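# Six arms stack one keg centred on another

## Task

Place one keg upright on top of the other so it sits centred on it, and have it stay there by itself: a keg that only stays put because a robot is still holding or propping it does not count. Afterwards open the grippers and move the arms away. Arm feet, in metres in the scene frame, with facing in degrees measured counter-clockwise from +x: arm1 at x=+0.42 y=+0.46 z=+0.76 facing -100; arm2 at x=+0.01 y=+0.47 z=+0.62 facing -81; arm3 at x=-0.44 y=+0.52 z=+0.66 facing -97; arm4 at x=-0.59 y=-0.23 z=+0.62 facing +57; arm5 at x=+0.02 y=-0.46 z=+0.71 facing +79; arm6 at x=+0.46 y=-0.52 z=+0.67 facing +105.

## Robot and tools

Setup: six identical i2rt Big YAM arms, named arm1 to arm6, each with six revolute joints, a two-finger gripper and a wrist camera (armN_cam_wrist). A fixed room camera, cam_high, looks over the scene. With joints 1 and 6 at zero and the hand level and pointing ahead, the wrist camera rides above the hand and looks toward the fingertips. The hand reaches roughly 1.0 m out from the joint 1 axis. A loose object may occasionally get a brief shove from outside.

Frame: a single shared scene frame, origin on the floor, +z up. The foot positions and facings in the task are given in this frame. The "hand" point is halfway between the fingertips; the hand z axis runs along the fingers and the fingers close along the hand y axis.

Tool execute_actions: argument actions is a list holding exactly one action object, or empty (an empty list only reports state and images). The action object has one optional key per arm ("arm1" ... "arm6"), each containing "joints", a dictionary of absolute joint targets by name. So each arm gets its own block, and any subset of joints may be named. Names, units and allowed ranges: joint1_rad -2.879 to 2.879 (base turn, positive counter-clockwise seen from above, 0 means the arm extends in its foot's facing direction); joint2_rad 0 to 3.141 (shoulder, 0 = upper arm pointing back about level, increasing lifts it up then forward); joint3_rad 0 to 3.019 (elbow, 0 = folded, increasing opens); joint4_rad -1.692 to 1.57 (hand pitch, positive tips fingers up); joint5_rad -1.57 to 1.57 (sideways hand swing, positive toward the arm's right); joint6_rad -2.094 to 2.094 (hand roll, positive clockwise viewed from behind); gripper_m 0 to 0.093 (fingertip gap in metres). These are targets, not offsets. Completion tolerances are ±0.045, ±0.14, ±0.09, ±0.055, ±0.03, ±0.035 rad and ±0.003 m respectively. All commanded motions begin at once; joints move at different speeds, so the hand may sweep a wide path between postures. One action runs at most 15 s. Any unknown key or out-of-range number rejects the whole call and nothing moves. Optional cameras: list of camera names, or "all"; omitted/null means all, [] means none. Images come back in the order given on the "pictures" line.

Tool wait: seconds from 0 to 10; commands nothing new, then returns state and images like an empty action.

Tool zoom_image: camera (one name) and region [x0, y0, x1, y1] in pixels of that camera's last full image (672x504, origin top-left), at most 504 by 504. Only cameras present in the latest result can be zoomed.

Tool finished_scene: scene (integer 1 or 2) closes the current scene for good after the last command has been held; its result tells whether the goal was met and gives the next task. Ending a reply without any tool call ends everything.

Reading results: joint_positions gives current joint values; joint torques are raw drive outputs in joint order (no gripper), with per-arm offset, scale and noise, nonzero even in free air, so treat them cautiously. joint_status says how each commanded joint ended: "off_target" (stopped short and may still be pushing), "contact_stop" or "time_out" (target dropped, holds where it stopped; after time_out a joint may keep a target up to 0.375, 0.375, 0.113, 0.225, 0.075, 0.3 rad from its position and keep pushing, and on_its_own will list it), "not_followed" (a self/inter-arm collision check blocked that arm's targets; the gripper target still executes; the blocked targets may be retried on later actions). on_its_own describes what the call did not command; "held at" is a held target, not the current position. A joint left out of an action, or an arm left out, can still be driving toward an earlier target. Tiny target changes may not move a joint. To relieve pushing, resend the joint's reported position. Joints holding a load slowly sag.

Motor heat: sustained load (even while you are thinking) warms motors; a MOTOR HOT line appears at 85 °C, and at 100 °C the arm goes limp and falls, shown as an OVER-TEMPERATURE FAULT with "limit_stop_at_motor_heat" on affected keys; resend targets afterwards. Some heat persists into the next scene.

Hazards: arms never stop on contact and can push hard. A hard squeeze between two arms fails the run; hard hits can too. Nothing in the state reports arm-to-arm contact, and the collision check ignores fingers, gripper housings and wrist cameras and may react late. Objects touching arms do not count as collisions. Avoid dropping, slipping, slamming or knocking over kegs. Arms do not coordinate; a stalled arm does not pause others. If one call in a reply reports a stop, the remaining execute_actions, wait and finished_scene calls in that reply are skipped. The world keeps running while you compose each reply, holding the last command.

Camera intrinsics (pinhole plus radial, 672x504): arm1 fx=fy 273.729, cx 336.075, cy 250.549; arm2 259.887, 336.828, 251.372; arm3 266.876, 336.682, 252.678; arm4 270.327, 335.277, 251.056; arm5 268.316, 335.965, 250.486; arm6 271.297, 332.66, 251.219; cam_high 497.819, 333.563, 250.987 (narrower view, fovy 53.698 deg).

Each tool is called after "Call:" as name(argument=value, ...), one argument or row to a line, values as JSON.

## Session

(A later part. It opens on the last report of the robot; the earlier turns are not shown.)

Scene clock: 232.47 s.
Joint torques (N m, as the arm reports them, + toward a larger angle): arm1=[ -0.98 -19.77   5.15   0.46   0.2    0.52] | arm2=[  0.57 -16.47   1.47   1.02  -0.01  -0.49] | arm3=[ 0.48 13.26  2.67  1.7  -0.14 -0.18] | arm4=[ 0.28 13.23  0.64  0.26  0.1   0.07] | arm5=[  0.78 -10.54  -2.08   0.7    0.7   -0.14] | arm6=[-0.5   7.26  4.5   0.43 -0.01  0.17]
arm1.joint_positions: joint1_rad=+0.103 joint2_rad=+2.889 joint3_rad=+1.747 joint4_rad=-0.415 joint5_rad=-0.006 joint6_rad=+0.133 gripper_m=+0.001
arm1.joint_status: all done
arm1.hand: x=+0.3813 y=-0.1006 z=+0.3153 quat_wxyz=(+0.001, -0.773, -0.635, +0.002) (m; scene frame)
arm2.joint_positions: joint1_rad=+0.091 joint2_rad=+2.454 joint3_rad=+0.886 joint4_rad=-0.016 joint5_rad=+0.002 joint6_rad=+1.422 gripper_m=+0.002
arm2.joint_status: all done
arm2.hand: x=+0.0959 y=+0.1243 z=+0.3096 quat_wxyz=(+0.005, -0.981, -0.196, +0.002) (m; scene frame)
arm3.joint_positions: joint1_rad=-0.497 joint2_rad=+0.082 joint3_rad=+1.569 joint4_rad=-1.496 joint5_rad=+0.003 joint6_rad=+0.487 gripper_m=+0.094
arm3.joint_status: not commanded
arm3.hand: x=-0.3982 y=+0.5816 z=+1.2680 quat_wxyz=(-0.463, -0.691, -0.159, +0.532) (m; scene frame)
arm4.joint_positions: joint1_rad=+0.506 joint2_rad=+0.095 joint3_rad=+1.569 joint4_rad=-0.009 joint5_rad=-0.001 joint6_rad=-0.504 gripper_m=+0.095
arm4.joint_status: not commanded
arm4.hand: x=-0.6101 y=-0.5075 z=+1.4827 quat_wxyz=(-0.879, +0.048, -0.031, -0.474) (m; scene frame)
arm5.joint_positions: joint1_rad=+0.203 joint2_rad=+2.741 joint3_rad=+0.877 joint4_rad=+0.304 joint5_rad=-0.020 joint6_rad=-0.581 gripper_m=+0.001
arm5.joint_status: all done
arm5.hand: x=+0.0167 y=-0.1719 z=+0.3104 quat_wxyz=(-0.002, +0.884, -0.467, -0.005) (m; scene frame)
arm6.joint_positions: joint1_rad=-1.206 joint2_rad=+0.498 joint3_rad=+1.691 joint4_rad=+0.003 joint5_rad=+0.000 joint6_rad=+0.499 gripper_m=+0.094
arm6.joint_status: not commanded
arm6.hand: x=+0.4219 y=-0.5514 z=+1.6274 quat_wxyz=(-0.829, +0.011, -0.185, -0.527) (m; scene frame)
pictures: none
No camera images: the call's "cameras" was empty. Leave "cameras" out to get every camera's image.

Call:
execute_actions(
  actions=[
    {"arm5":{"joints":{"joint2_rad":2.48,"joint3_rad":0.74,"joint4_rad":0.245,"joint6_rad":-0.58}},"arm2":{"joints":{"joint2_rad":2.2,"joint3_rad":0.83,"joint4_rad":-0.1,"joint6_rad":1.42}},"arm1":{"joints":{"joint1_rad":0.103,"joint2_rad":2.54,"joint3_rad":1.75,"joint4_rad":-0.44,"joint6_rad":0.13}}},
  ],
  cameras=[],
)

Scene clock: 254.23 s.
Joint torques (N m, as the arm reports them, + toward a larger angle): arm1=[ -1.69 -40.72  10.75   0.53   0.47   0.2 ] | arm2=[  0.6  -27.46   1.16   0.27   0.1   -0.21] | arm3=[ 0.85 12.17  2.74  1.71 -0.11 -0.14] | arm4=[ 0.3  13.18  0.71  0.21  0.11  0.06] | arm5=[  0.96 -18.89  -4.85   0.29   0.19   0.03] | arm6=[-0.48  7.22  4.5   0.42 -0.01  0.17]
arm1.joint_positions: joint1_rad=+0.103 joint2_rad=+2.778 joint3_rad=+1.672 joint4_rad=-0.446 joint5_rad=-0.014 joint6_rad=+0.115 gripper_m=+0.001
arm1.joint_status: joint2_rad time_out (moved -0.110 of -0.349); the others done
arm1.on_its_own: joint2_rad reads +2.778 and still pushes toward +2.540 since a time_out
arm1.hand: x=+0.3823 y=-0.1088 z=+0.3630 quat_wxyz=(-0.003, -0.767, -0.641, +0.000) (m; scene frame)
arm2.joint_positions: joint1_rad=+0.091 joint2_rad=+2.311 joint3_rad=+0.830 joint4_rad=-0.101 joint5_rad=-0.002 joint6_rad=+1.427 gripper_m=+0.002
arm2.joint_status: all done
arm2.hand: x=+0.0972 y=+0.1214 z=+0.3570 quat_wxyz=(+0.005, -0.981, -0.194, +0.000) (m; scene frame)
arm3.joint_positions: joint1_rad=-0.497 joint2_rad=+0.082 joint3_rad=+1.569 joint4_rad=-1.496 joint5_rad=+0.003 joint6_rad=+0.487 gripper_m=+0.094
arm3.joint_status: not commanded
arm3.hand: x=-0.3982 y=+0.5816 z=+1.2680 quat_wxyz=(-0.463, -0.691, -0.159, +0.532) (m; scene frame)
arm4.joint_positions: joint1_rad=+0.506 joint2_rad=+0.095 joint3_rad=+1.569 joint4_rad=-0.009 joint5_rad=-0.001 joint6_rad=-0.504 gripper_m=+0.095
arm4.joint_status: not commanded
arm4.hand: x=-0.6101 y=-0.5075 z=+1.4827 quat_wxyz=(-0.879, +0.048, -0.031, -0.474) (m; scene frame)
arm5.joint_positions: joint1_rad=+0.201 joint2_rad=+2.609 joint3_rad=+0.787 joint4_rad=+0.246 joint5_rad=-0.007 joint6_rad=-0.581 gripper_m=+0.001
arm5.joint_status: all done
arm5.hand: x=+0.0190 y=-0.1747 z=+0.3546 quat_wxyz=(+0.002, +0.884, -0.468, +0.004) (m; scene frame)
arm6.joint_positions: joint1_rad=-1.206 joint2_rad=+0.498 joint3_rad=+1.691 joint4_rad=+0.003 joint5_rad=+0.000 joint6_rad=+0.499 gripper_m=+0.094
arm6.joint_status: not commanded
arm6.hand: x=+0.4219 y=-0.5514 z=+1.6274 quat_wxyz=(-0.829, +0.011, -0.185, -0.527) (m; scene frame)
pictures: none
No camera images: the call's "cameras" was empty. Leave "cameras" out to get every camera's image.

Call:
execute_actions(
  actions=[
    {"arm5":{"joints":{"joint2_rad":2.22,"joint3_rad":0.63,"joint4_rad":0.125}},"arm2":{"joints":{"joint2_rad":1.945,"joint3_rad":0.78,"joint4_rad":-0.265}},"arm1":{"joints":{"joint2_rad":2.37,"joint3_rad":1.63,"joint4_rad":-0.5}}},
  ],
  cameras=[],
)

Call:
execute_actions(
  actions=[
    {"arm5":{"joints":{"joint2_rad":1.92,"joint3_rad":0.58,"joint4_rad":-0.087}},"arm2":{"joints":{"joint2_rad":1.70,"joint3_rad":0.785,"joint4_rad":-0.492}},"arm1":{"joints":{"joint2_rad":2.185,"joint3_rad":1.55,"joint4_rad":-0.59}}},
  ],
  cameras=[],
)

Scene clock: 263.70 s.
Joint torques (N m, as the arm reports them, + toward a larger angle): arm1=[ -1.7  -38.72  12.13   0.72   0.26   0.17] | arm2=[  0.9  -25.3    4.39   0.43  -0.05  -0.25] | arm3=[ 0.32 12.34  2.61  1.69 -0.14 -0.09] | arm4=[ 0.22 13.17  0.67  0.23  0.11  0.06] | arm5=[  0.99 -17.44  -1.52   0.78   0.46  -0.01] | arm6=[-0.5   7.2   4.51  0.43 -0.02  0.17]
arm1.joint_positions: joint1_rad=+0.101 joint2_rad=+2.588 joint3_rad=+1.545 joint4_rad=-0.510 joint5_rad=-0.008 joint6_rad=+0.118 gripper_m=+0.001
arm1.joint_status: joint2_rad time_out (moved -0.190 of -0.408); the others done
arm1.on_its_own: joint2_rad reads +2.588 and still pushes toward +2.370 since a time_out
arm1.hand: x=+0.3810 y=-0.1103 z=+0.4445 quat_wxyz=(+0.000, -0.769, -0.640, +0.002) (m; scene frame)
arm2.joint_positions: joint1_rad=+0.090 joint2_rad=+2.055 joint3_rad=+0.755 joint4_rad=-0.265 joint5_rad=+0.003 joint6_rad=+1.430 gripper_m=+0.002
arm2.joint_status: all done
arm2.hand: x=+0.0969 y=+0.1185 z=+0.4391 quat_wxyz=(-0.004, -0.981, -0.192, +0.002) (m; scene frame)
arm3.joint_positions: joint1_rad=-0.497 joint2_rad=+0.082 joint3_rad=+1.569 joint4_rad=-1.496 joint5_rad=+0.003 joint6_rad=+0.487 gripper_m=+0.094
arm3.joint_status: not commanded
arm3.hand: x=-0.3982 y=+0.5816 z=+1.2680 quat_wxyz=(-0.463, -0.691, -0.159, +0.532) (m; scene frame)
arm4.joint_positions: joint1_rad=+0.506 joint2_rad=+0.095 joint3_rad=+1.569 joint4_rad=-0.009 joint5_rad=-0.001 joint6_rad=-0.504 gripper_m=+0.095
arm4.joint_status: not commanded
arm4.hand: x=-0.6101 y=-0.5075 z=+1.4827 quat_wxyz=(-0.879, +0.048, -0.031, -0.474) (m; scene frame)
arm5.joint_positions: joint1_rad=+0.200 joint2_rad=+2.333 joint3_rad=+0.641 joint4_rad=+0.117 joint5_rad=-0.013 joint6_rad=-0.576 gripper_m=+0.001
arm5.joint_status: all done
arm5.hand: x=+0.0170 y=-0.1755 z=+0.4386 quat_wxyz=(+0.003, +0.883, -0.470, +0.001) (m; scene frame)
arm6.joint_positions: joint1_rad=-1.206 joint2_rad=+0.498 joint3_rad=+1.691 joint4_rad=+0.003 joint5_rad=+0.000 joint6_rad=+0.499 gripper_m=+0.094
arm6.joint_status: not commanded
arm6.hand: x=+0.4219 y=-0.5514 z=+1.6274 quat_wxyz=(-0.829, +0.011, -0.185, -0.527) (m; scene frame)
pictures: none
No camera images: the call's "cameras" was empty. Leave "cameras" out to get every camera's image.

not run: a stop came earlier in this reply.

Call:
execute_actions(
  actions=[
    {"arm5":{"joints":{"joint2_rad":1.93,"joint3_rad":0.585,"joint4_rad":-0.087}},"arm2":{"joints":{"joint2_rad":1.70,"joint3_rad":0.78,"joint4_rad":-0.492}},"arm1":{"joints":{"joint2_rad":2.2,"joint3_rad":1.545,"joint4_rad":-0.59}}},
  ],
  cameras=[],
)

Scene clock: 271.73 s.
Joint torques (N m, as the arm reports them, + toward a larger angle): arm1=[ -1.66 -37.74  13.52   0.85   0.09   0.17] | arm2=[  0.93 -24.18   7.95   0.16  -0.08  -0.22] | arm3=[-0.18 12.96  2.75  1.65 -0.13 -0.21] | arm4=[ 0.19 13.3   0.66  0.22  0.1   0.06] | arm5=[  0.92 -16.3    2.23   0.89   0.42  -0.02] | arm6=[-0.5   7.22  4.5   0.43 -0.01  0.17]
arm1.joint_positions: joint1_rad=+0.100 joint2_rad=+2.413 joint3_rad=+1.452 joint4_rad=-0.603 joint5_rad=-0.003 joint6_rad=+0.118 gripper_m=+0.001
arm1.joint_status: joint2_rad time_out (moved -0.176 of -0.388); joint3_rad time_out (moved -0.093 of +0.000); the others done
arm1.on_its_own: joint2_rad reads +2.413 and still pushes toward +2.200 since a time_out; joint3_rad reads +1.452 and still pushes toward +1.545 since a time_out
arm1.hand: x=+0.3804 y=-0.1053 z=+0.5220 quat_wxyz=(+0.005, -0.769, -0.639, +0.000) (m; scene frame)
arm2.joint_positions: joint1_rad=+0.089 joint2_rad=+1.808 joint3_rad=+0.730 joint4_rad=-0.487 joint5_rad=+0.004 joint6_rad=+1.429 gripper_m=+0.002
arm2.joint_status: all done
arm2.hand: x=+0.0958 y=+0.1211 z=+0.5192 quat_wxyz=(-0.004, -0.981, -0.192, +0.003) (m; scene frame)
arm3.joint_positions: joint1_rad=-0.497 joint2_rad=+0.082 joint3_rad=+1.569 joint4_rad=-1.496 joint5_rad=+0.003 joint6_rad=+0.487 gripper_m=+0.094
arm3.joint_status: not commanded
arm3.hand: x=-0.3982 y=+0.5816 z=+1.2680 quat_wxyz=(-0.463, -0.691, -0.159, +0.532) (m; scene frame)
arm4.joint_positions: joint1_rad=+0.506 joint2_rad=+0.095 joint3_rad=+1.569 joint4_rad=-0.009 joint5_rad=-0.001 joint6_rad=-0.504 gripper_m=+0.095
arm4.joint_status: not commanded
arm4.hand: x=-0.6101 y=-0.5075 z=+1.4827 quat_wxyz=(-0.879, +0.048, -0.031, -0.474) (m; scene frame)
arm5.joint_positions: joint1_rad=+0.200 joint2_rad=+2.043 joint3_rad=+0.565 joint4_rad=-0.098 joint5_rad=-0.013 joint6_rad=-0.576 gripper_m=+0.001
arm5.joint_status: all done
arm5.hand: x=+0.0161 y=-0.1723 z=+0.5167 quat_wxyz=(+0.004, +0.882, -0.470, +0.002) (m; scene frame)
arm6.joint_positions: joint1_rad=-1.206 joint2_rad=+0.498 joint3_rad=+1.691 joint4_rad=+0.003 joint5_rad=+0.000 joint6_rad=+0.499 gripper_m=+0.094
arm6.joint_status: not commanded
arm6.hand: x=+0.4219 y=-0.5514 z=+1.6274 quat_wxyz=(-0.829, +0.011, -0.185, -0.527) (m; scene frame)
pictures: none
No camera images: the call's "cameras" was empty. Leave "cameras" out to get every camera's image.

Call:
execute_actions(
  actions=[
    {"arm5":{"joints":{"joint2_rad":1.66,"joint3_rad":0.595,"joint4_rad":-0.33}},"arm2":{"joints":{"joint2_rad":1.51,"joint3_rad":0.83,"joint4_rad":-0.715}},"arm1":{"joints":{"joint2_rad":2.065,"joint3_rad":1.52,"joint4_rad":-0.69}}},
  ],
  cameras=[],
)

Scene clock: 279.63 s.
Joint torques (N m, as the arm reports them, + toward a larger angle): arm1=[ -1.34 -36.99  15.84   1.1   -0.07   0.15] | arm2=[  0.55 -22.15  12.17  -0.26  -0.19  -0.3 ] | arm3=[ 0.3  12.45  2.66  1.84 -0.12 -0.13] | arm4=[ 0.34 13.18  0.68  0.22  0.1   0.06] | arm5=[  0.98 -16.24   5.62   0.66   0.85  -0.08] | arm6=[-0.49  7.21  4.51  0.43 -0.01  0.17]
arm1.joint_positions: joint1_rad=+0.095 joint2_rad=+2.274 joint3_rad=+1.409 joint4_rad=-0.710 joint5_rad=+0.002 joint6_rad=+0.120 gripper_m=+0.001
arm1.joint_status: joint2_rad time_out (moved -0.138 of -0.348); joint3_rad time_out (moved -0.043 of +0.068); the others done
arm1.on_its_own: joint2_rad reads +2.274 and still pushes toward +2.065 since a time_out; joint3_rad reads +1.409 and still pushes toward +1.520 since a time_out
arm1.hand: x=+0.3778 y=-0.1010 z=+0.5875 quat_wxyz=(+0.011, -0.771, -0.637, -0.002) (m; scene frame)
arm2.joint_positions: joint1_rad=+0.091 joint2_rad=+1.611 joint3_rad=+0.743 joint4_rad=-0.696 joint5_rad=+0.006 joint6_rad=+1.437 gripper_m=+0.002
arm2.joint_status: all done
arm2.hand: x=+0.0949 y=+0.1267 z=+0.5878 quat_wxyz=(-0.005, -0.982, -0.189, +0.004) (m; scene frame)
arm3.joint_positions: joint1_rad=-0.497 joint2_rad=+0.082 joint3_rad=+1.569 joint4_rad=-1.496 joint5_rad=+0.003 joint6_rad=+0.487 gripper_m=+0.094
arm3.joint_status: not commanded
arm3.hand: x=-0.3982 y=+0.5816 z=+1.2680 quat_wxyz=(-0.463, -0.691, -0.159, +0.532) (m; scene frame)
arm4.joint_positions: joint1_rad=+0.506 joint2_rad=+0.095 joint3_rad=+1.569 joint4_rad=-0.009 joint5_rad=-0.001 joint6_rad=-0.504 gripper_m=+0.095
arm4.joint_status: not commanded
arm4.hand: x=-0.6101 y=-0.5075 z=+1.4827 quat_wxyz=(-0.879, +0.048, -0.031, -0.474) (m; scene frame)
arm5.joint_positions: joint1_rad=+0.200 joint2_rad=+1.784 joint3_rad=+0.551 joint4_rad=-0.336 joint5_rad=-0.023 joint6_rad=-0.568 gripper_m=+0.001
arm5.joint_status: all done
arm5.hand: x=+0.0133 y=-0.1653 z=+0.5861 quat_wxyz=(+0.003, +0.881, -0.474, -0.004) (m; scene frame)
arm6.joint_positions: joint1_rad=-1.206 joint2_rad=+0.498 joint3_rad=+1.691 joint4_rad=+0.003 joint5_rad=+0.000 joint6_rad=+0.499 gripper_m=+0.094
arm6.joint_status: not commanded
arm6.hand: x=+0.4219 y=-0.5514 z=+1.6274 quat_wxyz=(-0.829, +0.011, -0.185, -0.527) (m; scene frame)
pictures: none
No camera images: the call's "cameras" was empty. Leave "cameras" out to get every camera's image.

Call:
execute_actions(
  actions=[
    {"arm5":{"joints":{"joint2_rad":1.41,"joint3_rad":0.645,"joint4_rad":-0.605}},"arm2":{"joints":{"joint2_rad":1.365,"joint3_rad":0.93,"joint4_rad":-0.935}},"arm1":{"joints":{"joint2_rad":1.94,"joint3_rad":1.54,"joint4_rad":-0.815}}},
  ],
  cameras=[],
)

Scene clock: 289.57 s.
Joint torques (N m, as the arm reports them, + toward a larger angle): arm1=[ -1.32 -35.96  17.     0.98  -0.01   0.13] | arm2=[  0.9  -21.79  15.1   -0.49  -0.27  -0.29] | arm3=[ 0.81 12.71  2.78  1.61 -0.11 -0.14] | arm4=[ 0.25 13.35  0.65  0.2   0.11  0.06] | arm5=[  1.12 -14.64  10.08   0.34   0.71  -0.09] | arm6=[-0.5   7.22  4.51  0.43 -0.02  0.17]
arm1.joint_positions: joint1_rad=+0.095 joint2_rad=+2.142 joint3_rad=+1.409 joint4_rad=-0.831 joint5_rad=+0.000 joint6_rad=+0.122 gripper_m=+0.001
arm1.joint_status: joint2_rad time_out (moved -0.133 of -0.334); joint3_rad time_out (moved +0.000 of +0.131); the others done
arm1.on_its_own: joint2_rad reads +2.142 and still pushes toward +1.940 since a time_out; joint3_rad reads +1.409 and still pushes toward +1.521 since a time_out
arm1.hand: x=+0.3783 y=-0.1061 z=+0.6599 quat_wxyz=(+0.006, -0.772, -0.636, +0.001) (m; scene frame)
arm2.joint_positions: joint1_rad=+0.090 joint2_rad=+1.468 joint3_rad=+0.820 joint4_rad=-0.907 joint5_rad=+0.009 joint6_rad=+1.438 gripper_m=+0.002
arm2.joint_status: joint3_rad time_out (moved +0.077 of +0.187); the others done
arm2.on_its_own: joint3_rad reads +0.820 and still pushes toward +0.930 since a time_out
arm2.hand: x=+0.0954 y=+0.1214 z=+0.6568 quat_wxyz=(-0.009, -0.982, -0.188, +0.005) (m; scene frame)
arm3.joint_positions: joint1_rad=-0.497 joint2_rad=+0.082 joint3_rad=+1.569 joint4_rad=-1.496 joint5_rad=+0.003 joint6_rad=+0.487 gripper_m=+0.094
arm3.joint_status: not commanded
arm3.hand: x=-0.3982 y=+0.5816 z=+1.2680 quat_wxyz=(-0.463, -0.691, -0.159, +0.532) (m; scene frame)
arm4.joint_positions: joint1_rad=+0.506 joint2_rad=+0.095 joint3_rad=+1.569 joint4_rad=-0.009 joint5_rad=-0.001 joint6_rad=-0.504 gripper_m=+0.095
arm4.joint_status: not commanded
arm4.hand: x=-0.6101 y=-0.5075 z=+1.4827 quat_wxyz=(-0.879, +0.048, -0.031, -0.474) (m; scene frame)
arm5.joint_positions: joint1_rad=+0.200 joint2_rad=+1.529 joint3_rad=+0.561 joint4_rad=-0.604 joint5_rad=-0.020 joint6_rad=-0.568 gripper_m=+0.001
arm5.joint_status: all done
arm5.hand: x=+0.0134 y=-0.1697 z=+0.6575 quat_wxyz=(+0.003, +0.880, -0.474, -0.002) (m; scene frame)
arm6.joint_positions: joint1_rad=-1.206 joint2_rad=+0.498 joint3_rad=+1.691 joint4_rad=+0.003 joint5_rad=+0.000 joint6_rad=+0.499 gripper_m=+0.094
arm6.joint_status: not commanded
arm6.hand: x=+0.4219 y=-0.5514 z=+1.6274 quat_wxyz=(-0.829, +0.011, -0.185, -0.527) (m; scene frame)
pictures: none
No camera images: the call's "cameras" was empty. Leave "cameras" out to get every camera's image.

Call:
execute_actions(
  actions=[
    {"arm5":{"joints":{"joint2_rad":1.21,"joint3_rad":0.75,"joint4_rad":-0.875}},"arm2":{"joints":{"joint2_rad":1.255,"joint3_rad":1.065,"joint4_rad":-1.16}},"arm1":{"joints":{"joint2_rad":1.835,"joint3_rad":1.59,"joint4_rad":-0.96}}},
  ],
  cameras=["cam_high"],
)

Scene clock: 304.20 s.
Joint torques (N m, as the arm reports them, + toward a larger angle): arm1=[ -1.28 -34.12  17.86  -0.17  -0.13   0.22] | arm2=[  1.18 -21.48  16.25  -0.43  -0.4   -0.18] | arm3=[ 0.22 13.1   2.86  1.75 -0.16 -0.14] | arm4=[ 0.25 13.28  0.64  0.24  0.1   0.06] | arm5=[  1.21 -13.72  13.5   -0.76   0.44   0.02] | arm6=[-0.48  7.22  4.5   0.43 -0.01  0.17]
arm1.joint_positions: joint1_rad=+0.095 joint2_rad=+2.022 joint3_rad=+1.412 joint4_rad=-0.952 joint5_rad=+0.004 joint6_rad=+0.112 gripper_m=+0.001
arm1.joint_status: joint2_rad time_out (moved -0.120 of -0.307); joint3_rad time_out (moved +0.003 of +0.181); the others done
arm1.on_its_own: joint2_rad reads +2.022 and still pushes toward +1.835 since a time_out; joint3_rad reads +1.412 and still pushes toward +1.524 since a time_out
arm1.hand: x=+0.3787 y=-0.1013 z=+0.7261 quat_wxyz=(+0.007, -0.769, -0.639, +0.003) (m; scene frame)
arm2.joint_positions: joint1_rad=+0.084 joint2_rad=+1.363 joint3_rad=+0.928 joint4_rad=-1.130 joint5_rad=+0.011 joint6_rad=+1.423 gripper_m=+0.002
arm2.joint_status: joint3_rad time_out (moved +0.108 of +0.245); the others done
arm2.on_its_own: joint3_rad reads +0.928 and still pushes toward +1.041 since a time_out
arm2.hand: x=+0.0927 y=+0.1220 z=+0.7272 quat_wxyz=(-0.004, -0.981, -0.192, +0.006) (m; scene frame)
arm3.joint_positions: joint1_rad=-0.497 joint2_rad=+0.082 joint3_rad=+1.569 joint4_rad=-1.496 joint5_rad=+0.003 joint6_rad=+0.487 gripper_m=+0.094
arm3.joint_status: not commanded
arm3.hand: x=-0.3982 y=+0.5816 z=+1.2680 quat_wxyz=(-0.463, -0.691, -0.159, +0.532) (m; scene frame)
arm4.joint_positions: joint1_rad=+0.506 joint2_rad=+0.095 joint3_rad=+1.569 joint4_rad=-0.009 joint5_rad=-0.001 joint6_rad=-0.504 gripper_m=+0.095
arm4.joint_status: not commanded
arm4.hand: x=-0.6101 y=-0.5075 z=+1.4827 quat_wxyz=(-0.879, +0.048, -0.031, -0.474) (m; scene frame)
arm5.joint_positions: joint1_rad=+0.197 joint2_rad=+1.334 joint3_rad=+0.618 joint4_rad=-0.847 joint5_rad=-0.013 joint6_rad=-0.580 gripper_m=+0.002
arm5.joint_status: joint3_rad time_out (moved +0.057 of +0.189); the others done
arm5.on_its_own: joint3_rad reads +0.618 and still pushes toward +0.731 since a time_out
arm5.hand: x=+0.0144 y=-0.1710 z=+0.7242 quat_wxyz=(-0.002, +0.883, -0.470, -0.002) (m; scene frame)
arm6.joint_positions: joint1_rad=-1.206 joint2_rad=+0.498 joint3_rad=+1.691 joint4_rad=+0.003 joint5_rad=+0.000 joint6_rad=+0.499 gripper_m=+0.094
arm6.joint_status: not commanded
arm6.hand: x=+0.4219 y=-0.5514 z=+1.6274 quat_wxyz=(-0.829, +0.011, -0.185, -0.527) (m; scene frame)
pictures: cam_high
Images, in order (width x height): cam_high 672x504.

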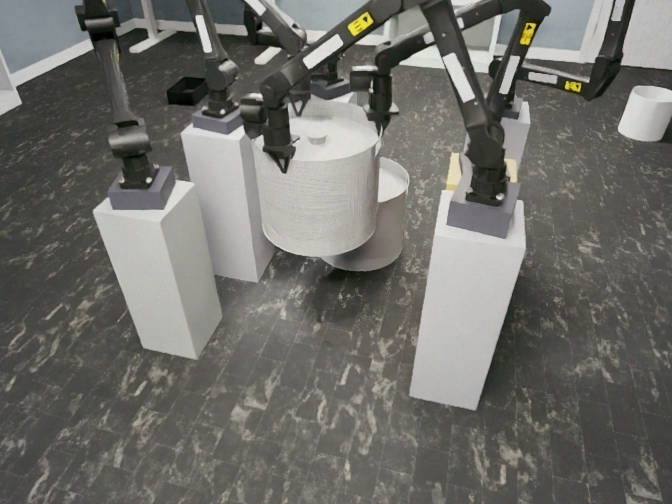

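Call:
execute_actions(
  actions=[
    {"arm5":{"joints":{"joint1_rad":0.517,"joint2_rad":1.265,"joint3_rad":0.83,"joint4_rad":-0.87,"joint6_rad":-0.35}},"arm2":{"joints":{"joint1_rad":-0.276,"joint2_rad":1.205,"joint3_rad":1.015,"joint4_rad":-1.155,"joint6_rad":0.97}},"arm1":{"joints":{"joint1_rad":-0.105,"joint2_rad":1.81,"joint3_rad":1.51,"joint4_rad":-0.94,"joint6_rad":-0.17}}},
  ],
  cameras=[],
)

Scene clock: 321.50 s.
Joint torques (N m, as the arm reports them, + toward a larger angle): arm1=[ -1.73 -34.84  17.79   0.35  -0.2    0.09] | arm2=[  1.23 -21.8   15.87   0.48  -0.36  -0.2 ] | arm3=[ 0.21 13.09  2.79  1.98 -0.15 -0.22] | arm4=[ 0.2  13.26  0.67  0.19  0.11  0.06] | arm5=[  0.02 -14.68  13.48   0.14   0.78  -0.13] | arm6=[-0.49  7.19  4.5   0.43 -0.02  0.17]
arm1.joint_positions: joint1_rad=-0.107 joint2_rad=+2.009 joint3_rad=+1.387 joint4_rad=-0.943 joint5_rad=+0.005 joint6_rad=-0.174 gripper_m=+0.001
arm1.joint_status: joint2_rad time_out (moved -0.013 of -0.212); joint3_rad time_out (moved -0.025 of +0.098); the others done
arm1.on_its_own: joint2_rad reads +2.009 and still pushes toward +1.810 since a time_out; joint3_rad reads +1.387 and still pushes toward +1.499 since a time_out
arm1.hand: x=+0.2687 y=-0.0743 z=+0.7263 quat_wxyz=(+0.009, -0.741, -0.671, +0.002) (m; scene frame)
arm2.joint_positions: joint1_rad=-0.279 joint2_rad=+1.328 joint3_rad=+0.907 joint4_rad=-1.153 joint5_rad=+0.011 joint6_rad=+0.978 gripper_m=+0.002
arm2.joint_status: joint3_rad time_out (moved -0.021 of +0.087); the others done
arm2.on_its_own: joint3_rad reads +0.907 and still pushes toward +1.015 since a time_out
arm2.hand: x=-0.0346 y=+0.1286 z=+0.7319 quat_wxyz=(+0.002, -0.973, -0.233, +0.006) (m; scene frame)
arm3.joint_positions: joint1_rad=-0.497 joint2_rad=+0.082 joint3_rad=+1.569 joint4_rad=-1.496 joint5_rad=+0.003 joint6_rad=+0.487 gripper_m=+0.094
arm3.joint_status: not commanded
arm3.hand: x=-0.3982 y=+0.5816 z=+1.2680 quat_wxyz=(-0.463, -0.691, -0.159, +0.532) (m; scene frame)
arm4.joint_positions: joint1_rad=+0.506 joint2_rad=+0.095 joint3_rad=+1.569 joint4_rad=-0.009 joint5_rad=-0.001 joint6_rad=-0.504 gripper_m=+0.095
arm4.joint_status: not commanded
arm4.hand: x=-0.6101 y=-0.5075 z=+1.4827 quat_wxyz=(-0.879, +0.048, -0.031, -0.474) (m; scene frame)
arm5.joint_positions: joint1_rad=+0.529 joint2_rad=+1.387 joint3_rad=+0.680 joint4_rad=-0.864 joint5_rad=-0.021 joint6_rad=-0.332 gripper_m=+0.001
arm5.joint_status: joint3_rad time_out (moved +0.062 of +0.212); the others done
arm5.on_its_own: joint3_rad reads +0.680 and still pushes toward +0.792 since a time_out
arm5.hand: x=-0.0878 y=-0.1698 z=+0.7261 quat_wxyz=(+0.006, +0.902, -0.432, -0.001) (m; scene frame)
arm6.joint_positions: joint1_rad=-1.206 joint2_rad=+0.498 joint3_rad=+1.691 joint4_rad=+0.003 joint5_rad=+0.000 joint6_rad=+0.499 gripper_m=+0.094
arm6.joint_status: not commanded
arm6.hand: x=+0.4219 y=-0.5514 z=+1.6274 quat_wxyz=(-0.829, +0.011, -0.185, -0.527) (m; scene frame)
pictures: none
No camera images: the call's "cameras" was empty. Leave "cameras" out to get every camera's image.

Call:
execute_actions(
  actions=[
    {"arm5":{"joints":{"joint1_rad":0.775,"joint2_rad":1.375,"joint3_rad":0.97,"joint4_rad":-0.875,"joint6_rad":-0.17}},"arm2":{"joints":{"joint1_rad":-0.62,"joint2_rad":1.27,"joint3_rad":1.085,"joint4_rad":-1.15,"joint6_rad":0.54}},"arm1":{"joints":{"joint1_rad":-0.314,"joint2_rad":1.80,"joint3_rad":1.53,"joint4_rad":-0.945,"joint6_rad":-0.465}}},
  ],
  cameras=[],
)

Scene clock: 334.27 s.
Joint torques (N m, as the arm reports them, + toward a larger angle): arm1=[ -1.64 -35.55  17.82  -0.29   0.03   0.03] | arm2=[  1.69 -22.1   16.4    0.1   -0.45  -0.22] | arm3=[ 0.11 12.98  2.73  1.99 -0.13 -0.18] | arm4=[ 0.18 13.27  0.68  0.19  0.11  0.05] | arm5=[  1.12 -18.26  13.62   0.49   0.57  -0.03] | arm6=[-0.48  7.23  4.5   0.43 -0.02  0.17]
arm1.joint_positions: joint1_rad=-0.318 joint2_rad=+2.008 joint3_rad=+1.387 joint4_rad=-0.935 joint5_rad=-0.002 joint6_rad=-0.464 gripper_m=+0.001
arm1.joint_status: joint2_rad time_out (moved -0.001 of -0.209); joint3_rad time_out (moved +0.000 of +0.143); the others done
arm1.on_its_own: joint2_rad reads +2.008 and still pushes toward +1.800 since a time_out; joint3_rad reads +1.387 and still pushes toward +1.499 since a time_out
arm1.hand: x=+0.1600 y=-0.0334 z=+0.7286 quat_wxyz=(+0.005, -0.714, -0.700, +0.005) (m; scene frame)
arm2.joint_positions: joint1_rad=-0.634 joint2_rad=+1.380 joint3_rad=+0.945 joint4_rad=-1.141 joint5_rad=+0.012 joint6_rad=+0.548 gripper_m=+0.002
arm2.joint_status: joint3_rad time_out (moved +0.038 of +0.178); the others done
arm2.on_its_own: joint3_rad reads +0.945 and still pushes toward +1.058 since a time_out
arm2.hand: x=-0.1585 y=+0.1502 z=+0.7277 quat_wxyz=(+0.005, -0.963, -0.269, +0.003) (m; scene frame)
arm3.joint_positions: joint1_rad=-0.497 joint2_rad=+0.082 joint3_rad=+1.569 joint4_rad=-1.496 joint5_rad=+0.003 joint6_rad=+0.487 gripper_m=+0.094
arm3.joint_status: not commanded
arm3.hand: x=-0.3982 y=+0.5816 z=+1.2680 quat_wxyz=(-0.463, -0.691, -0.159, +0.532) (m; scene frame)
arm4.joint_positions: joint1_rad=+0.506 joint2_rad=+0.095 joint3_rad=+1.569 joint4_rad=-0.009 joint5_rad=-0.001 joint6_rad=-0.504 gripper_m=+0.095
arm4.joint_status: not commanded
arm4.hand: x=-0.6101 y=-0.5075 z=+1.4827 quat_wxyz=(-0.879, +0.048, -0.031, -0.474) (m; scene frame)
arm5.joint_positions: joint1_rad=+0.774 joint2_rad=+1.527 joint3_rad=+0.837 joint4_rad=-0.876 joint5_rad=-0.016 joint6_rad=-0.165 gripper_m=+0.001
arm5.joint_status: joint2_rad time_out (moved +0.140 of -0.012); joint3_rad time_out (moved +0.157 of +0.290); the others done
arm5.on_its_own: joint2_rad reads +1.527 and still pushes toward +1.375 since a time_out; joint3_rad reads +0.837 and still pushes toward +0.950 since a time_out
arm5.hand: x=-0.1872 y=-0.1545 z=+0.7266 quat_wxyz=(+0.004, +0.918, -0.397, +0.000) (m; scene frame)
arm6.joint_positions: joint1_rad=-1.206 joint2_rad=+0.498 joint3_rad=+1.691 joint4_rad=+0.003 joint5_rad=+0.000 joint6_rad=+0.499 gripper_m=+0.094
arm6.joint_status: not commanded
arm6.hand: x=+0.4219 y=-0.5514 z=+1.6274 quat_wxyz=(-0.829, +0.011, -0.185, -0.527) (m; scene frame)
pictures: none
No camera images: the call's "cameras" was empty. Leave "cameras" out to get every camera's image.

Call:
execute_actions(
  actions=[
    {"arm5":{"joints":{"joint1_rad":0.955,"joint2_rad":1.495,"joint3_rad":1.15,"joint4_rad":-0.91,"joint6_rad":-0.075}},"arm2":{"joints":{"joint1_rad":-0.89,"joint2_rad":1.41,"joint3_rad":1.26,"joint4_rad":-1.155,"joint6_rad":0.185}},"arm1":{"joints":{"joint1_rad":-0.515,"joint2_rad":1.855,"joint3_rad":1.65,"joint4_rad":-0.99,"joint6_rad":-0.755}}},
  ],
  cameras=["cam_high"],
)

Scene clock: 346.77 s.
Joint torques (N m, as the arm reports them, + toward a larger angle): arm1=[ -2.15 -37.01  18.    -1.09  -0.05   0.18] | arm2=[  2.   -27.64  16.08   0.19  -0.69   0.03] | arm3=[ 0.37 12.75  2.8   1.87 -0.14 -0.14] | arm4=[ 0.34 13.26  0.67  0.19  0.11  0.05] | arm5=[  1.91 -21.95  13.75   0.62   0.36   0.24] | arm6=[-0.49  7.2   4.5   0.43 -0.01  0.17]
arm1.joint_positions: joint1_rad=-0.513 joint2_rad=+2.068 joint3_rad=+1.475 joint4_rad=-0.964 joint5_rad=+0.000 joint6_rad=-0.768 gripper_m=+0.001
arm1.joint_status: joint2_rad time_out (moved +0.060 of -0.153); joint3_rad time_out (moved +0.088 of +0.263); the others done
arm1.on_its_own: joint2_rad reads +2.068 and still pushes toward +1.855 since a time_out; joint3_rad reads +1.475 and still pushes toward +1.587 since a time_out
arm1.hand: x=+0.0540 y=+0.0075 z=+0.7250 quat_wxyz=(+0.007, -0.675, -0.738, +0.005) (m; scene frame)
arm2.joint_positions: joint1_rad=-0.902 joint2_rad=+1.547 joint3_rad=+1.119 joint4_rad=-1.146 joint5_rad=+0.018 joint6_rad=+0.171 gripper_m=+0.002
arm2.joint_status: joint3_rad time_out (moved +0.174 of +0.315); the others done
arm2.on_its_own: joint3_rad reads +1.119 and still pushes toward +1.231 since a time_out
arm2.hand: x=-0.2827 y=+0.1588 z=+0.7255 quat_wxyz=(+0.008, -0.947, -0.321, +0.004) (m; scene frame)
arm3.joint_positions: joint1_rad=-0.497 joint2_rad=+0.082 joint3_rad=+1.569 joint4_rad=-1.496 joint5_rad=+0.003 joint6_rad=+0.487 gripper_m=+0.094
arm3.joint_status: not commanded
arm3.hand: x=-0.3982 y=+0.5816 z=+1.2680 quat_wxyz=(-0.463, -0.691, -0.159, +0.532) (m; scene frame)
arm4.joint_positions: joint1_rad=+0.506 joint2_rad=+0.095 joint3_rad=+1.569 joint4_rad=-0.009 joint5_rad=-0.001 joint6_rad=-0.504 gripper_m=+0.095
arm4.joint_status: not commanded
arm4.hand: x=-0.6101 y=-0.5075 z=+1.4827 quat_wxyz=(-0.879, +0.048, -0.031, -0.474) (m; scene frame)
arm5.joint_positions: joint1_rad=+0.944 joint2_rad=+1.673 joint3_rad=+1.012 joint4_rad=-0.916 joint5_rad=-0.010 joint6_rad=-0.102 gripper_m=+0.001
arm5.joint_status: joint2_rad time_out (moved +0.146 of -0.032); joint3_rad time_out (moved +0.174 of +0.313); the others done
arm5.on_its_own: joint2_rad reads +1.673 and still pushes toward +1.495 since a time_out; joint3_rad reads +1.012 and still pushes toward +1.126 since a time_out
arm5.hand: x=-0.2756 y=-0.1504 z=+0.7224 quat_wxyz=(+0.005, +0.938, -0.347, +0.007) (m; scene frame)
arm6.joint_positions: joint1_rad=-1.206 joint2_rad=+0.498 joint3_rad=+1.691 joint4_rad=+0.003 joint5_rad=+0.000 joint6_rad=+0.499 gripper_m=+0.094
arm6.joint_status: not commanded
arm6.hand: x=+0.4219 y=-0.5514 z=+1.6274 quat_wxyz=(-0.829, +0.011, -0.185, -0.527) (m; scene frame)
pictures: cam_high
Images, in order (width x height): cam_high 672x504.

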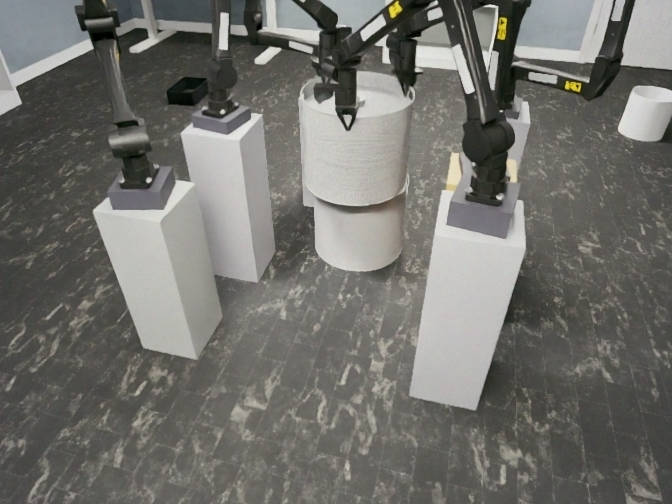

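Call:
execute_actions(
  actions=[
    {"arm5":{"joints":{"joint1_rad":1.07,"joint2_rad":1.64,"joint3_rad":1.355,"joint4_rad":-0.93,"joint6_rad":-0.06}},"arm2":{"joints":{"joint1_rad":-1.07,"joint2_rad":1.595,"joint3_rad":1.48,"joint4_rad":-1.155,"joint6_rad":-0.085}},"arm1":{"joints":{"joint1_rad":-0.68,"joint2_rad":1.96,"joint3_rad":1.83,"joint4_rad":-1.03,"joint6_rad":-1.01}}},
  ],
  cameras=["cam_high","arm1_cam_wrist","arm2_cam_wrist","arm5_cam_wrist"],
)

Scene clock: 361.33 s.
Joint torques (N m, as the arm reports them, + toward a larger angle): arm1=[ -2.21 -40.66  18.16  -1.09  -0.06   0.18] | arm2=[  2.34 -34.16  16.4    0.2   -0.71   0.01] | arm3=[ 0.03 12.39  2.73  1.82 -0.11 -0.12] | arm4=[ 0.23 13.24  0.67  0.2   0.11  0.07] | arm5=[  2.12 -26.72  13.73   0.36   0.33   0.23] | arm6=[-0.51  7.22  4.5   0.43 -0.01  0.17]
arm1.joint_positions: joint1_rad=-0.677 joint2_rad=+2.197 joint3_rad=+1.642 joint4_rad=-1.004 joint5_rad=-0.001 joint6_rad=-1.024 gripper_m=+0.001
arm1.joint_status: joint2_rad time_out (moved +0.129 of -0.108); joint3_rad time_out (moved +0.168 of +0.355); the others done
arm1.on_its_own: joint2_rad reads +2.197 and still pushes toward +1.960 since a time_out; joint3_rad reads +1.642 and still pushes toward +1.755 since a time_out
arm1.hand: x=-0.0482 y=+0.0439 z=+0.7055 quat_wxyz=(+0.009, -0.640, -0.768, +0.003) (m; scene frame)
arm2.joint_positions: joint1_rad=-1.080 joint2_rad=+1.757 joint3_rad=+1.329 joint4_rad=-1.145 joint5_rad=+0.018 joint6_rad=-0.099 gripper_m=+0.002
arm2.joint_status: joint2_rad time_out (moved +0.210 of +0.048); joint3_rad time_out (moved +0.210 of +0.361); the others done
arm2.on_its_own: joint2_rad reads +1.757 and still pushes toward +1.595 since a time_out; joint3_rad reads +1.329 and still pushes toward +1.442 since a time_out
arm2.hand: x=-0.3957 y=+0.1685 z=+0.7049 quat_wxyz=(+0.008, -0.931, -0.364, +0.002) (m; scene frame)
arm3.joint_positions: joint1_rad=-0.497 joint2_rad=+0.082 joint3_rad=+1.569 joint4_rad=-1.496 joint5_rad=+0.003 joint6_rad=+0.487 gripper_m=+0.094
arm3.joint_status: not commanded
arm3.hand: x=-0.3982 y=+0.5816 z=+1.2680 quat_wxyz=(-0.463, -0.691, -0.159, +0.532) (m; scene frame)
arm4.joint_positions: joint1_rad=+0.506 joint2_rad=+0.095 joint3_rad=+1.569 joint4_rad=-0.009 joint5_rad=-0.001 joint6_rad=-0.504 gripper_m=+0.095
arm4.joint_status: not commanded
arm4.hand: x=-0.6101 y=-0.5075 z=+1.4827 quat_wxyz=(-0.879, +0.048, -0.031, -0.474) (m; scene frame)
arm5.joint_positions: joint1_rad=+1.055 joint2_rad=+1.852 joint3_rad=+1.206 joint4_rad=-0.929 joint5_rad=-0.009 joint6_rad=-0.084 gripper_m=+0.001
arm5.joint_status: joint2_rad time_out (moved +0.178 of -0.033); joint3_rad time_out (moved +0.194 of +0.343); the others done
arm5.on_its_own: joint2_rad reads +1.852 and still pushes toward +1.640 since a time_out; joint3_rad reads +1.206 and still pushes toward +1.318 since a time_out
arm5.hand: x=-0.3600 y=-0.1413 z=+0.7013 quat_wxyz=(+0.004, +0.953, -0.303, +0.006) (m; scene frame)
arm6.joint_positions: joint1_rad=-1.206 joint2_rad=+0.498 joint3_rad=+1.691 joint4_rad=+0.003 joint5_rad=+0.000 joint6_rad=+0.499 gripper_m=+0.094
arm6.joint_status: not commanded
arm6.hand: x=+0.4219 y=-0.5514 z=+1.6274 quat_wxyz=(-0.829, +0.011, -0.185, -0.527) (m; scene frame)
pictures: arm1_cam_wrist, arm2_cam_wrist, arm5_cam_wrist, cam_high
Images, in order (width x height): arm1_cam_wrist 672x504, arm2_cam_wrist 672x504, arm5_cam_wrist 672x504, cam_high 672x504.

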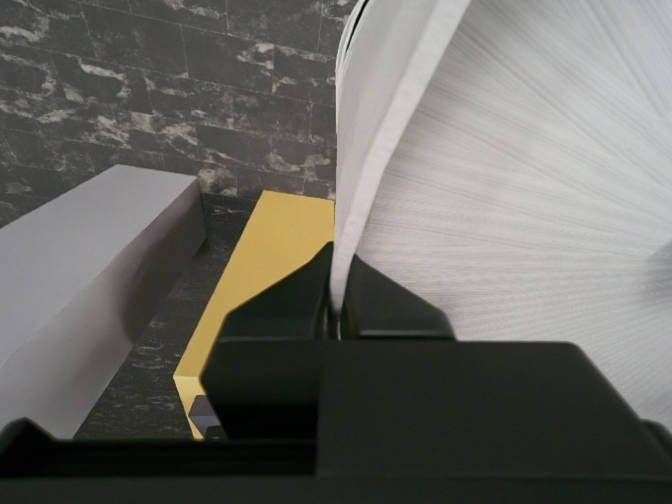

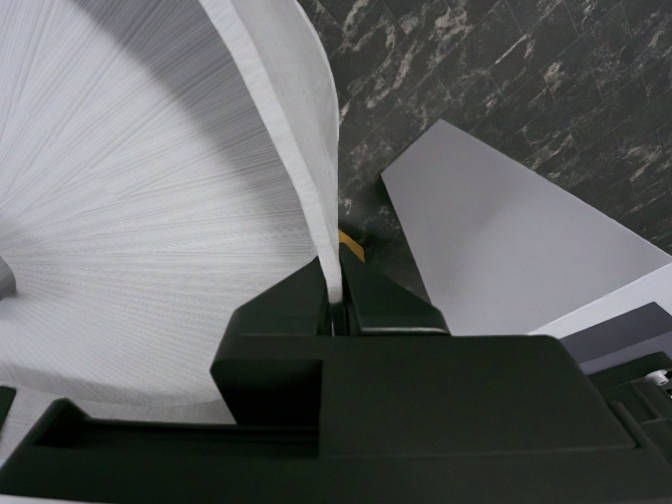

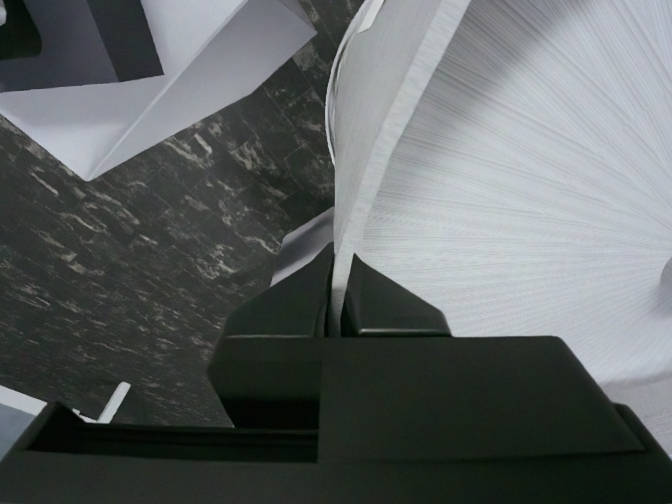

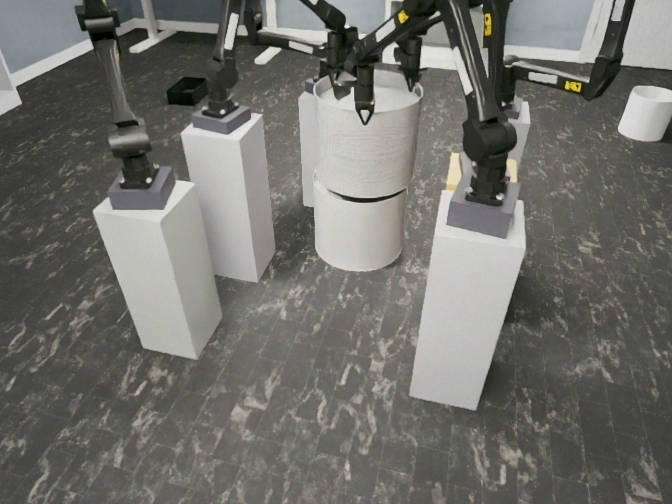

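Call:
execute_actions(
  actions=[
    {"arm5":{"joints":{"joint1_rad":1.105,"joint2_rad":1.65,"joint3_rad":1.27,"joint4_rad":-0.88,"joint6_rad":-0.05}},"arm2":{"joints":{"joint1_rad":-1.03,"joint2_rad":1.65,"joint4_rad":-1.11,"joint6_rad":-0.07}},"arm1":{"joints":{"joint1_rad":-0.65,"joint2_rad":2.02,"joint3_rad":1.84,"joint4_rad":-1.0,"joint6_rad":-1.0}}},
  ],
  cameras=["cam_high","arm1_cam_wrist","arm2_cam_wrist","arm5_cam_wrist"],
)

Call:
zoom_image(
  camera="cam_high",
  region=[290,130,440,240],
)

Scene clock: 378.70 s.
Joint torques (N m, as the arm reports them, + toward a larger angle): arm1=[ -2.05 -38.5   18.13  -0.87   0.22   0.11] | arm2=[  1.64 -33.59  15.94   0.52  -0.49  -0.12] | arm3=[ 0.94 12.94  2.65  1.75 -0.19 -0.12] | arm4=[ 0.32 13.34  0.67  0.21  0.1   0.06] | arm5=[  3.62 -25.5   13.55   0.39   0.24   0.22] | arm6=[-0.47  7.19  4.5   0.43 -0.01  0.17]
arm1.joint_positions: joint1_rad=-0.649 joint2_rad=+2.230 joint3_rad=+1.653 joint4_rad=-0.978 joint5_rad=-0.009 joint6_rad=-1.006 gripper_m=+0.001
arm1.joint_status: joint2_rad time_out (moved +0.033 of -0.177); joint3_rad time_out (moved +0.010 of +0.198); the others done
arm1.on_its_own: joint2_rad reads +2.230 and still pushes toward +2.020 since a time_out; joint3_rad reads +1.653 and still pushes toward +1.765 since a time_out
arm1.hand: x=-0.0392 y=+0.0269 z=+0.6886 quat_wxyz=(+0.005, -0.636, -0.772, +0.006) (m; scene frame)
arm2.joint_positions: joint1_rad=-1.042 joint2_rad=+1.805 joint3_rad=+1.329 joint4_rad=-1.110 joint5_rad=+0.012 joint6_rad=-0.071 gripper_m=+0.002
arm2.joint_status: joint2_rad off_target (ended at +1.805, target +1.650); the others done
arm2.on_its_own: joint2_rad reads +1.805 and still pushes toward +1.650 since a time_out; joint3_rad reads +1.329 and still pushes toward +1.442 since a time_out
arm2.hand: x=-0.3878 y=+0.1486 z=+0.6817 quat_wxyz=(+0.007, -0.929, -0.369, -0.005) (m; scene frame)
arm3.joint_positions: joint1_rad=-0.497 joint2_rad=+0.082 joint3_rad=+1.569 joint4_rad=-1.496 joint5_rad=+0.003 joint6_rad=+0.487 gripper_m=+0.094
arm3.joint_status: not commanded
arm3.hand: x=-0.3982 y=+0.5816 z=+1.2680 quat_wxyz=(-0.463, -0.691, -0.159, +0.532) (m; scene frame)
arm4.joint_positions: joint1_rad=+0.506 joint2_rad=+0.095 joint3_rad=+1.569 joint4_rad=-0.009 joint5_rad=-0.001 joint6_rad=-0.504 gripper_m=+0.095
arm4.joint_status: not commanded
arm4.hand: x=-0.6101 y=-0.5075 z=+1.4827 quat_wxyz=(-0.879, +0.048, -0.031, -0.474) (m; scene frame)
arm5.joint_positions: joint1_rad=+1.074 joint2_rad=+1.852 joint3_rad=+1.140 joint4_rad=-0.882 joint5_rad=-0.007 joint6_rad=-0.073 gripper_m=+0.001
arm5.joint_status: joint2_rad time_out (moved +0.001 of -0.202); joint3_rad time_out (moved -0.066 of +0.064); the others done
arm5.on_its_own: joint2_rad reads +1.852 and still pushes toward +1.650 since a time_out; joint3_rad reads +1.140 and still pushes toward +1.254 since a time_out
arm5.hand: x=-0.3495 y=-0.1612 z=+0.6816 quat_wxyz=(+0.007, +0.954, -0.299, +0.016) (m; scene frame)
arm6.joint_positions: joint1_rad=-1.206 joint2_rad=+0.498 joint3_rad=+1.691 joint4_rad=+0.003 joint5_rad=+0.000 joint6_rad=+0.499 gripper_m=+0.094
arm6.joint_status: not commanded
arm6.hand: x=+0.4219 y=-0.5514 z=+1.6274 quat_wxyz=(-0.829, +0.011, -0.185, -0.527) (m; scene frame)
pictures: arm1_cam_wrist, arm2_cam_wrist, arm5_cam_wrist, cam_high
Images, in order (width x height): arm1_cam_wrist 672x504, arm2_cam_wrist 672x504, arm5_cam_wrist 672x504, cam_high 672x504.

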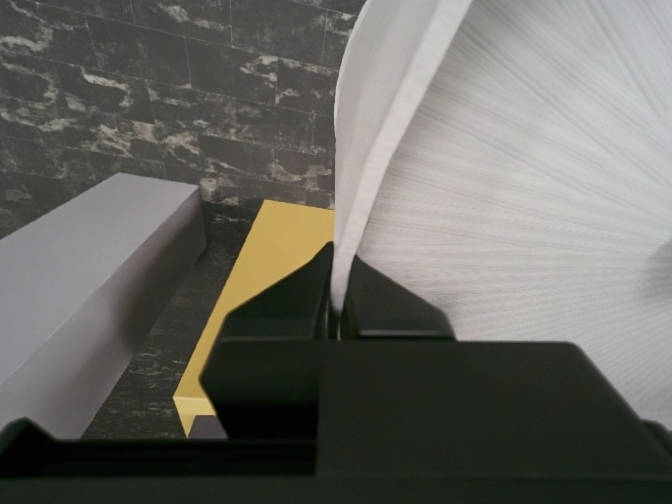

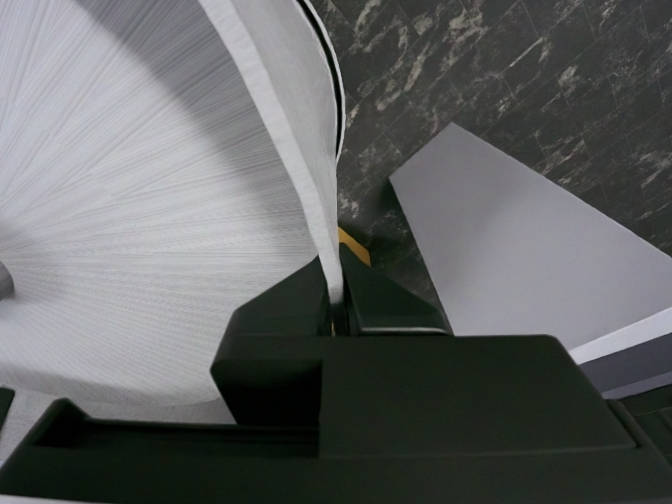

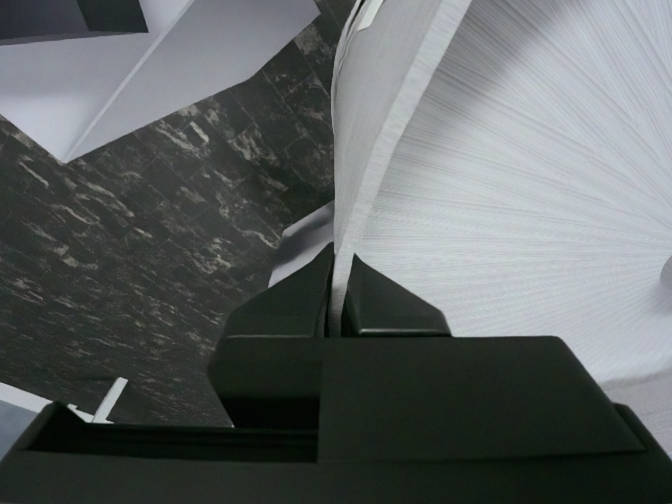

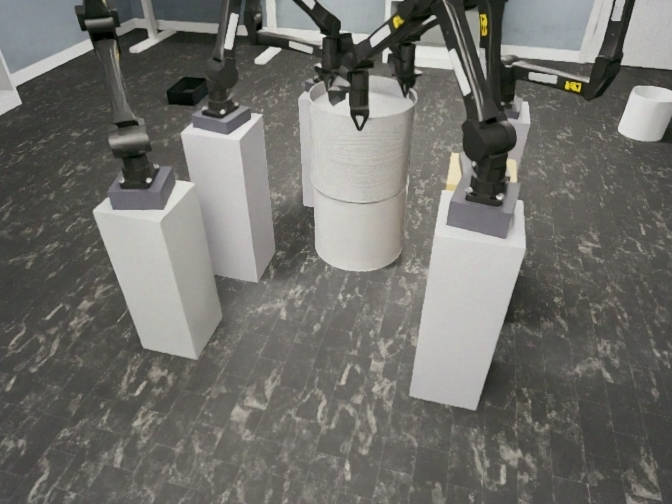

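Region (290, 130, 440, 240) of cam_high's 672x504 image, scaled by 3.360, with more detail than that image has; it fills the top 370 rows of this view, and the rest is white.

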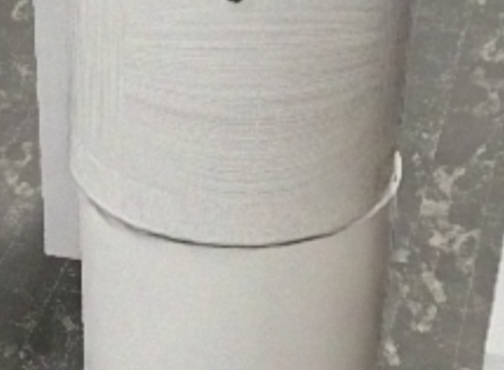

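Need ~1.2 cm toward (-x,+y).

Call:
execute_actions(
  actions=[
    {"arm5":{"joints":{"joint1_rad":1.085,"joint2_rad":1.69,"joint3_rad":1.32,"joint4_rad":-0.87}},"arm2":{"joints":{"joint1_rad":-1.07,"joint4_rad":-1.09,"joint6_rad":-0.09}},"arm1":{"joints":{"joint1_rad":-0.675,"joint2_rad":2.03,"joint6_rad":-1.02}}},
  ],
  cameras=["arm1_cam_wrist","arm2_cam_wrist","arm5_cam_wrist"],
)

Scene clock: 387.53 s.
Joint torques (N m, as the arm reports them, + toward a larger angle): arm1=[ -3.03 -38.39  18.03  -0.89   0.     0.04] | arm2=[ -0.15 -33.47  15.93   1.07  -0.52  -0.21] | arm3=[ 0.01 13.09  2.77  1.71 -0.1  -0.13] | arm4=[ 0.22 13.29  0.65  0.23  0.11  0.07] | arm5=[  1.93 -24.06  13.37   0.     0.06   0.25] | arm6=[-0.52  7.19  4.5   0.43 -0.02  0.17]
arm1.joint_positions: joint1_rad=-0.659 joint2_rad=+2.236 joint3_rad=+1.653 joint4_rad=-0.978 joint5_rad=-0.003 joint6_rad=-1.020 gripper_m=+0.001
arm1.joint_status: joint2_rad time_out (moved +0.007 of -0.200); the others done
arm1.on_its_own: joint2_rad reads +2.236 and still pushes toward +2.030 since a time_out; joint3_rad reads +1.653 and still pushes toward +1.765 since a time_out
arm1.hand: x=-0.0433 y=+0.0331 z=+0.6848 quat_wxyz=(+0.007, -0.635, -0.773, +0.002) (m; scene frame)
arm2.joint_positions: joint1_rad=-1.054 joint2_rad=+1.805 joint3_rad=+1.329 joint4_rad=-1.105 joint5_rad=+0.013 joint6_rad=-0.087 gripper_m=+0.002
arm2.joint_status: all done
arm2.on_its_own: joint2_rad reads +1.805 and still pushes toward +1.650 since a time_out; joint3_rad reads +1.329 and still pushes toward +1.442 since a time_out
arm2.hand: x=-0.3930 y=+0.1530 z=+0.6817 quat_wxyz=(+0.007, -0.929, -0.371, -0.002) (m; scene frame)
arm3.joint_positions: joint1_rad=-0.497 joint2_rad=+0.082 joint3_rad=+1.569 joint4_rad=-1.496 joint5_rad=+0.003 joint6_rad=+0.487 gripper_m=+0.094
arm3.joint_status: not commanded
arm3.hand: x=-0.3982 y=+0.5816 z=+1.2680 quat_wxyz=(-0.463, -0.691, -0.159, +0.532) (m; scene frame)
arm4.joint_positions: joint1_rad=+0.506 joint2_rad=+0.095 joint3_rad=+1.569 joint4_rad=-0.009 joint5_rad=-0.001 joint6_rad=-0.504 gripper_m=+0.095
arm4.joint_status: not commanded
arm4.hand: x=-0.6101 y=-0.5075 z=+1.4827 quat_wxyz=(-0.879, +0.048, -0.031, -0.474) (m; scene frame)
arm5.joint_positions: joint1_rad=+1.073 joint2_rad=+1.863 joint3_rad=+1.143 joint4_rad=-0.863 joint5_rad=-0.002 joint6_rad=-0.079 gripper_m=+0.001
arm5.joint_status: joint2_rad time_out (moved +0.011 of -0.162); joint3_rad time_out (moved +0.003 of +0.180); the others done
arm5.on_its_own: joint2_rad reads +1.863 and still pushes toward +1.690 since a time_out; joint3_rad reads +1.143 and still pushes toward +1.255 since a time_out
arm5.hand: x=-0.3522 y=-0.1570 z=+0.6774 quat_wxyz=(+0.002, +0.955, -0.297, +0.011) (m; scene frame)
arm6.joint_positions: joint1_rad=-1.206 joint2_rad=+0.498 joint3_rad=+1.691 joint4_rad=+0.003 joint5_rad=+0.000 joint6_rad=+0.499 gripper_m=+0.094
arm6.joint_status: not commanded
arm6.hand: x=+0.4219 y=-0.5514 z=+1.6274 quat_wxyz=(-0.829, +0.011, -0.185, -0.527) (m; scene frame)
pictures: arm1_cam_wrist, arm2_cam_wrist, arm5_cam_wrist
Images, in order (width x height): arm1_cam_wrist 672x504, arm2_cam_wrist 672x504, arm5_cam_wrist 672x504.

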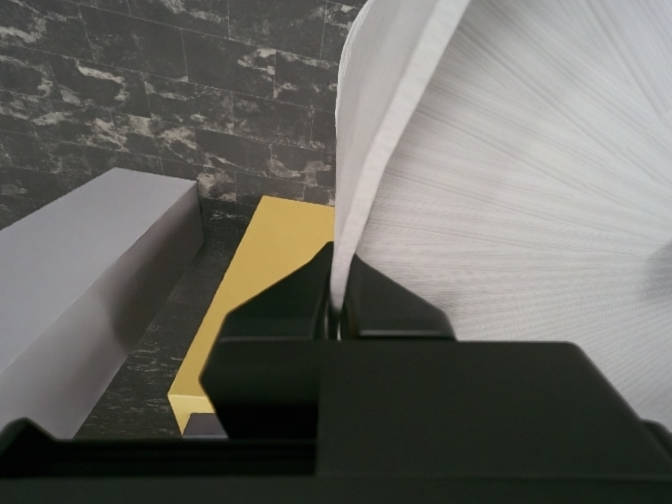

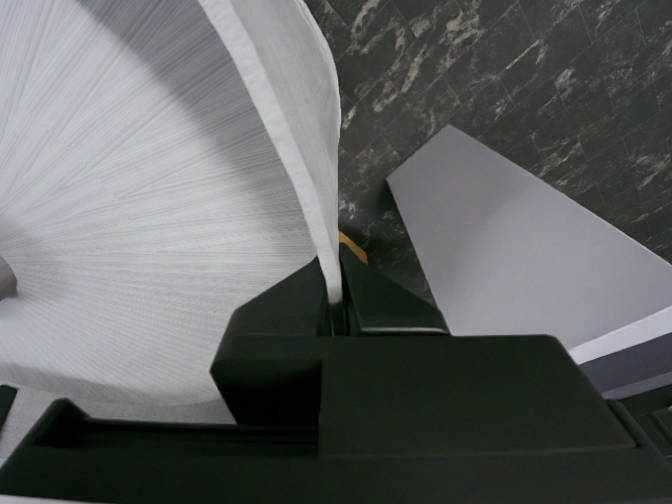

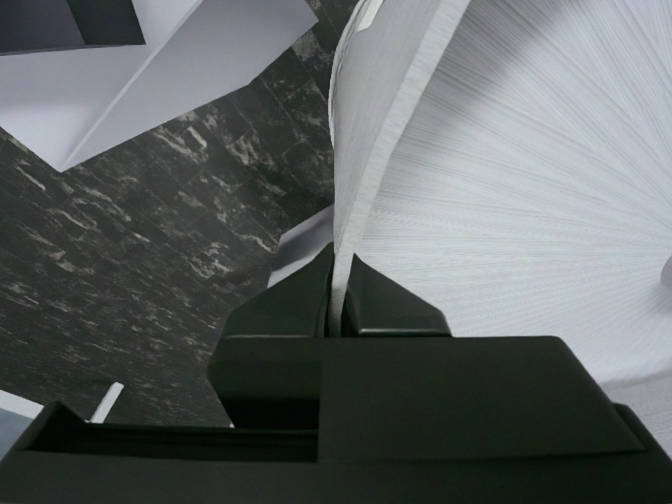

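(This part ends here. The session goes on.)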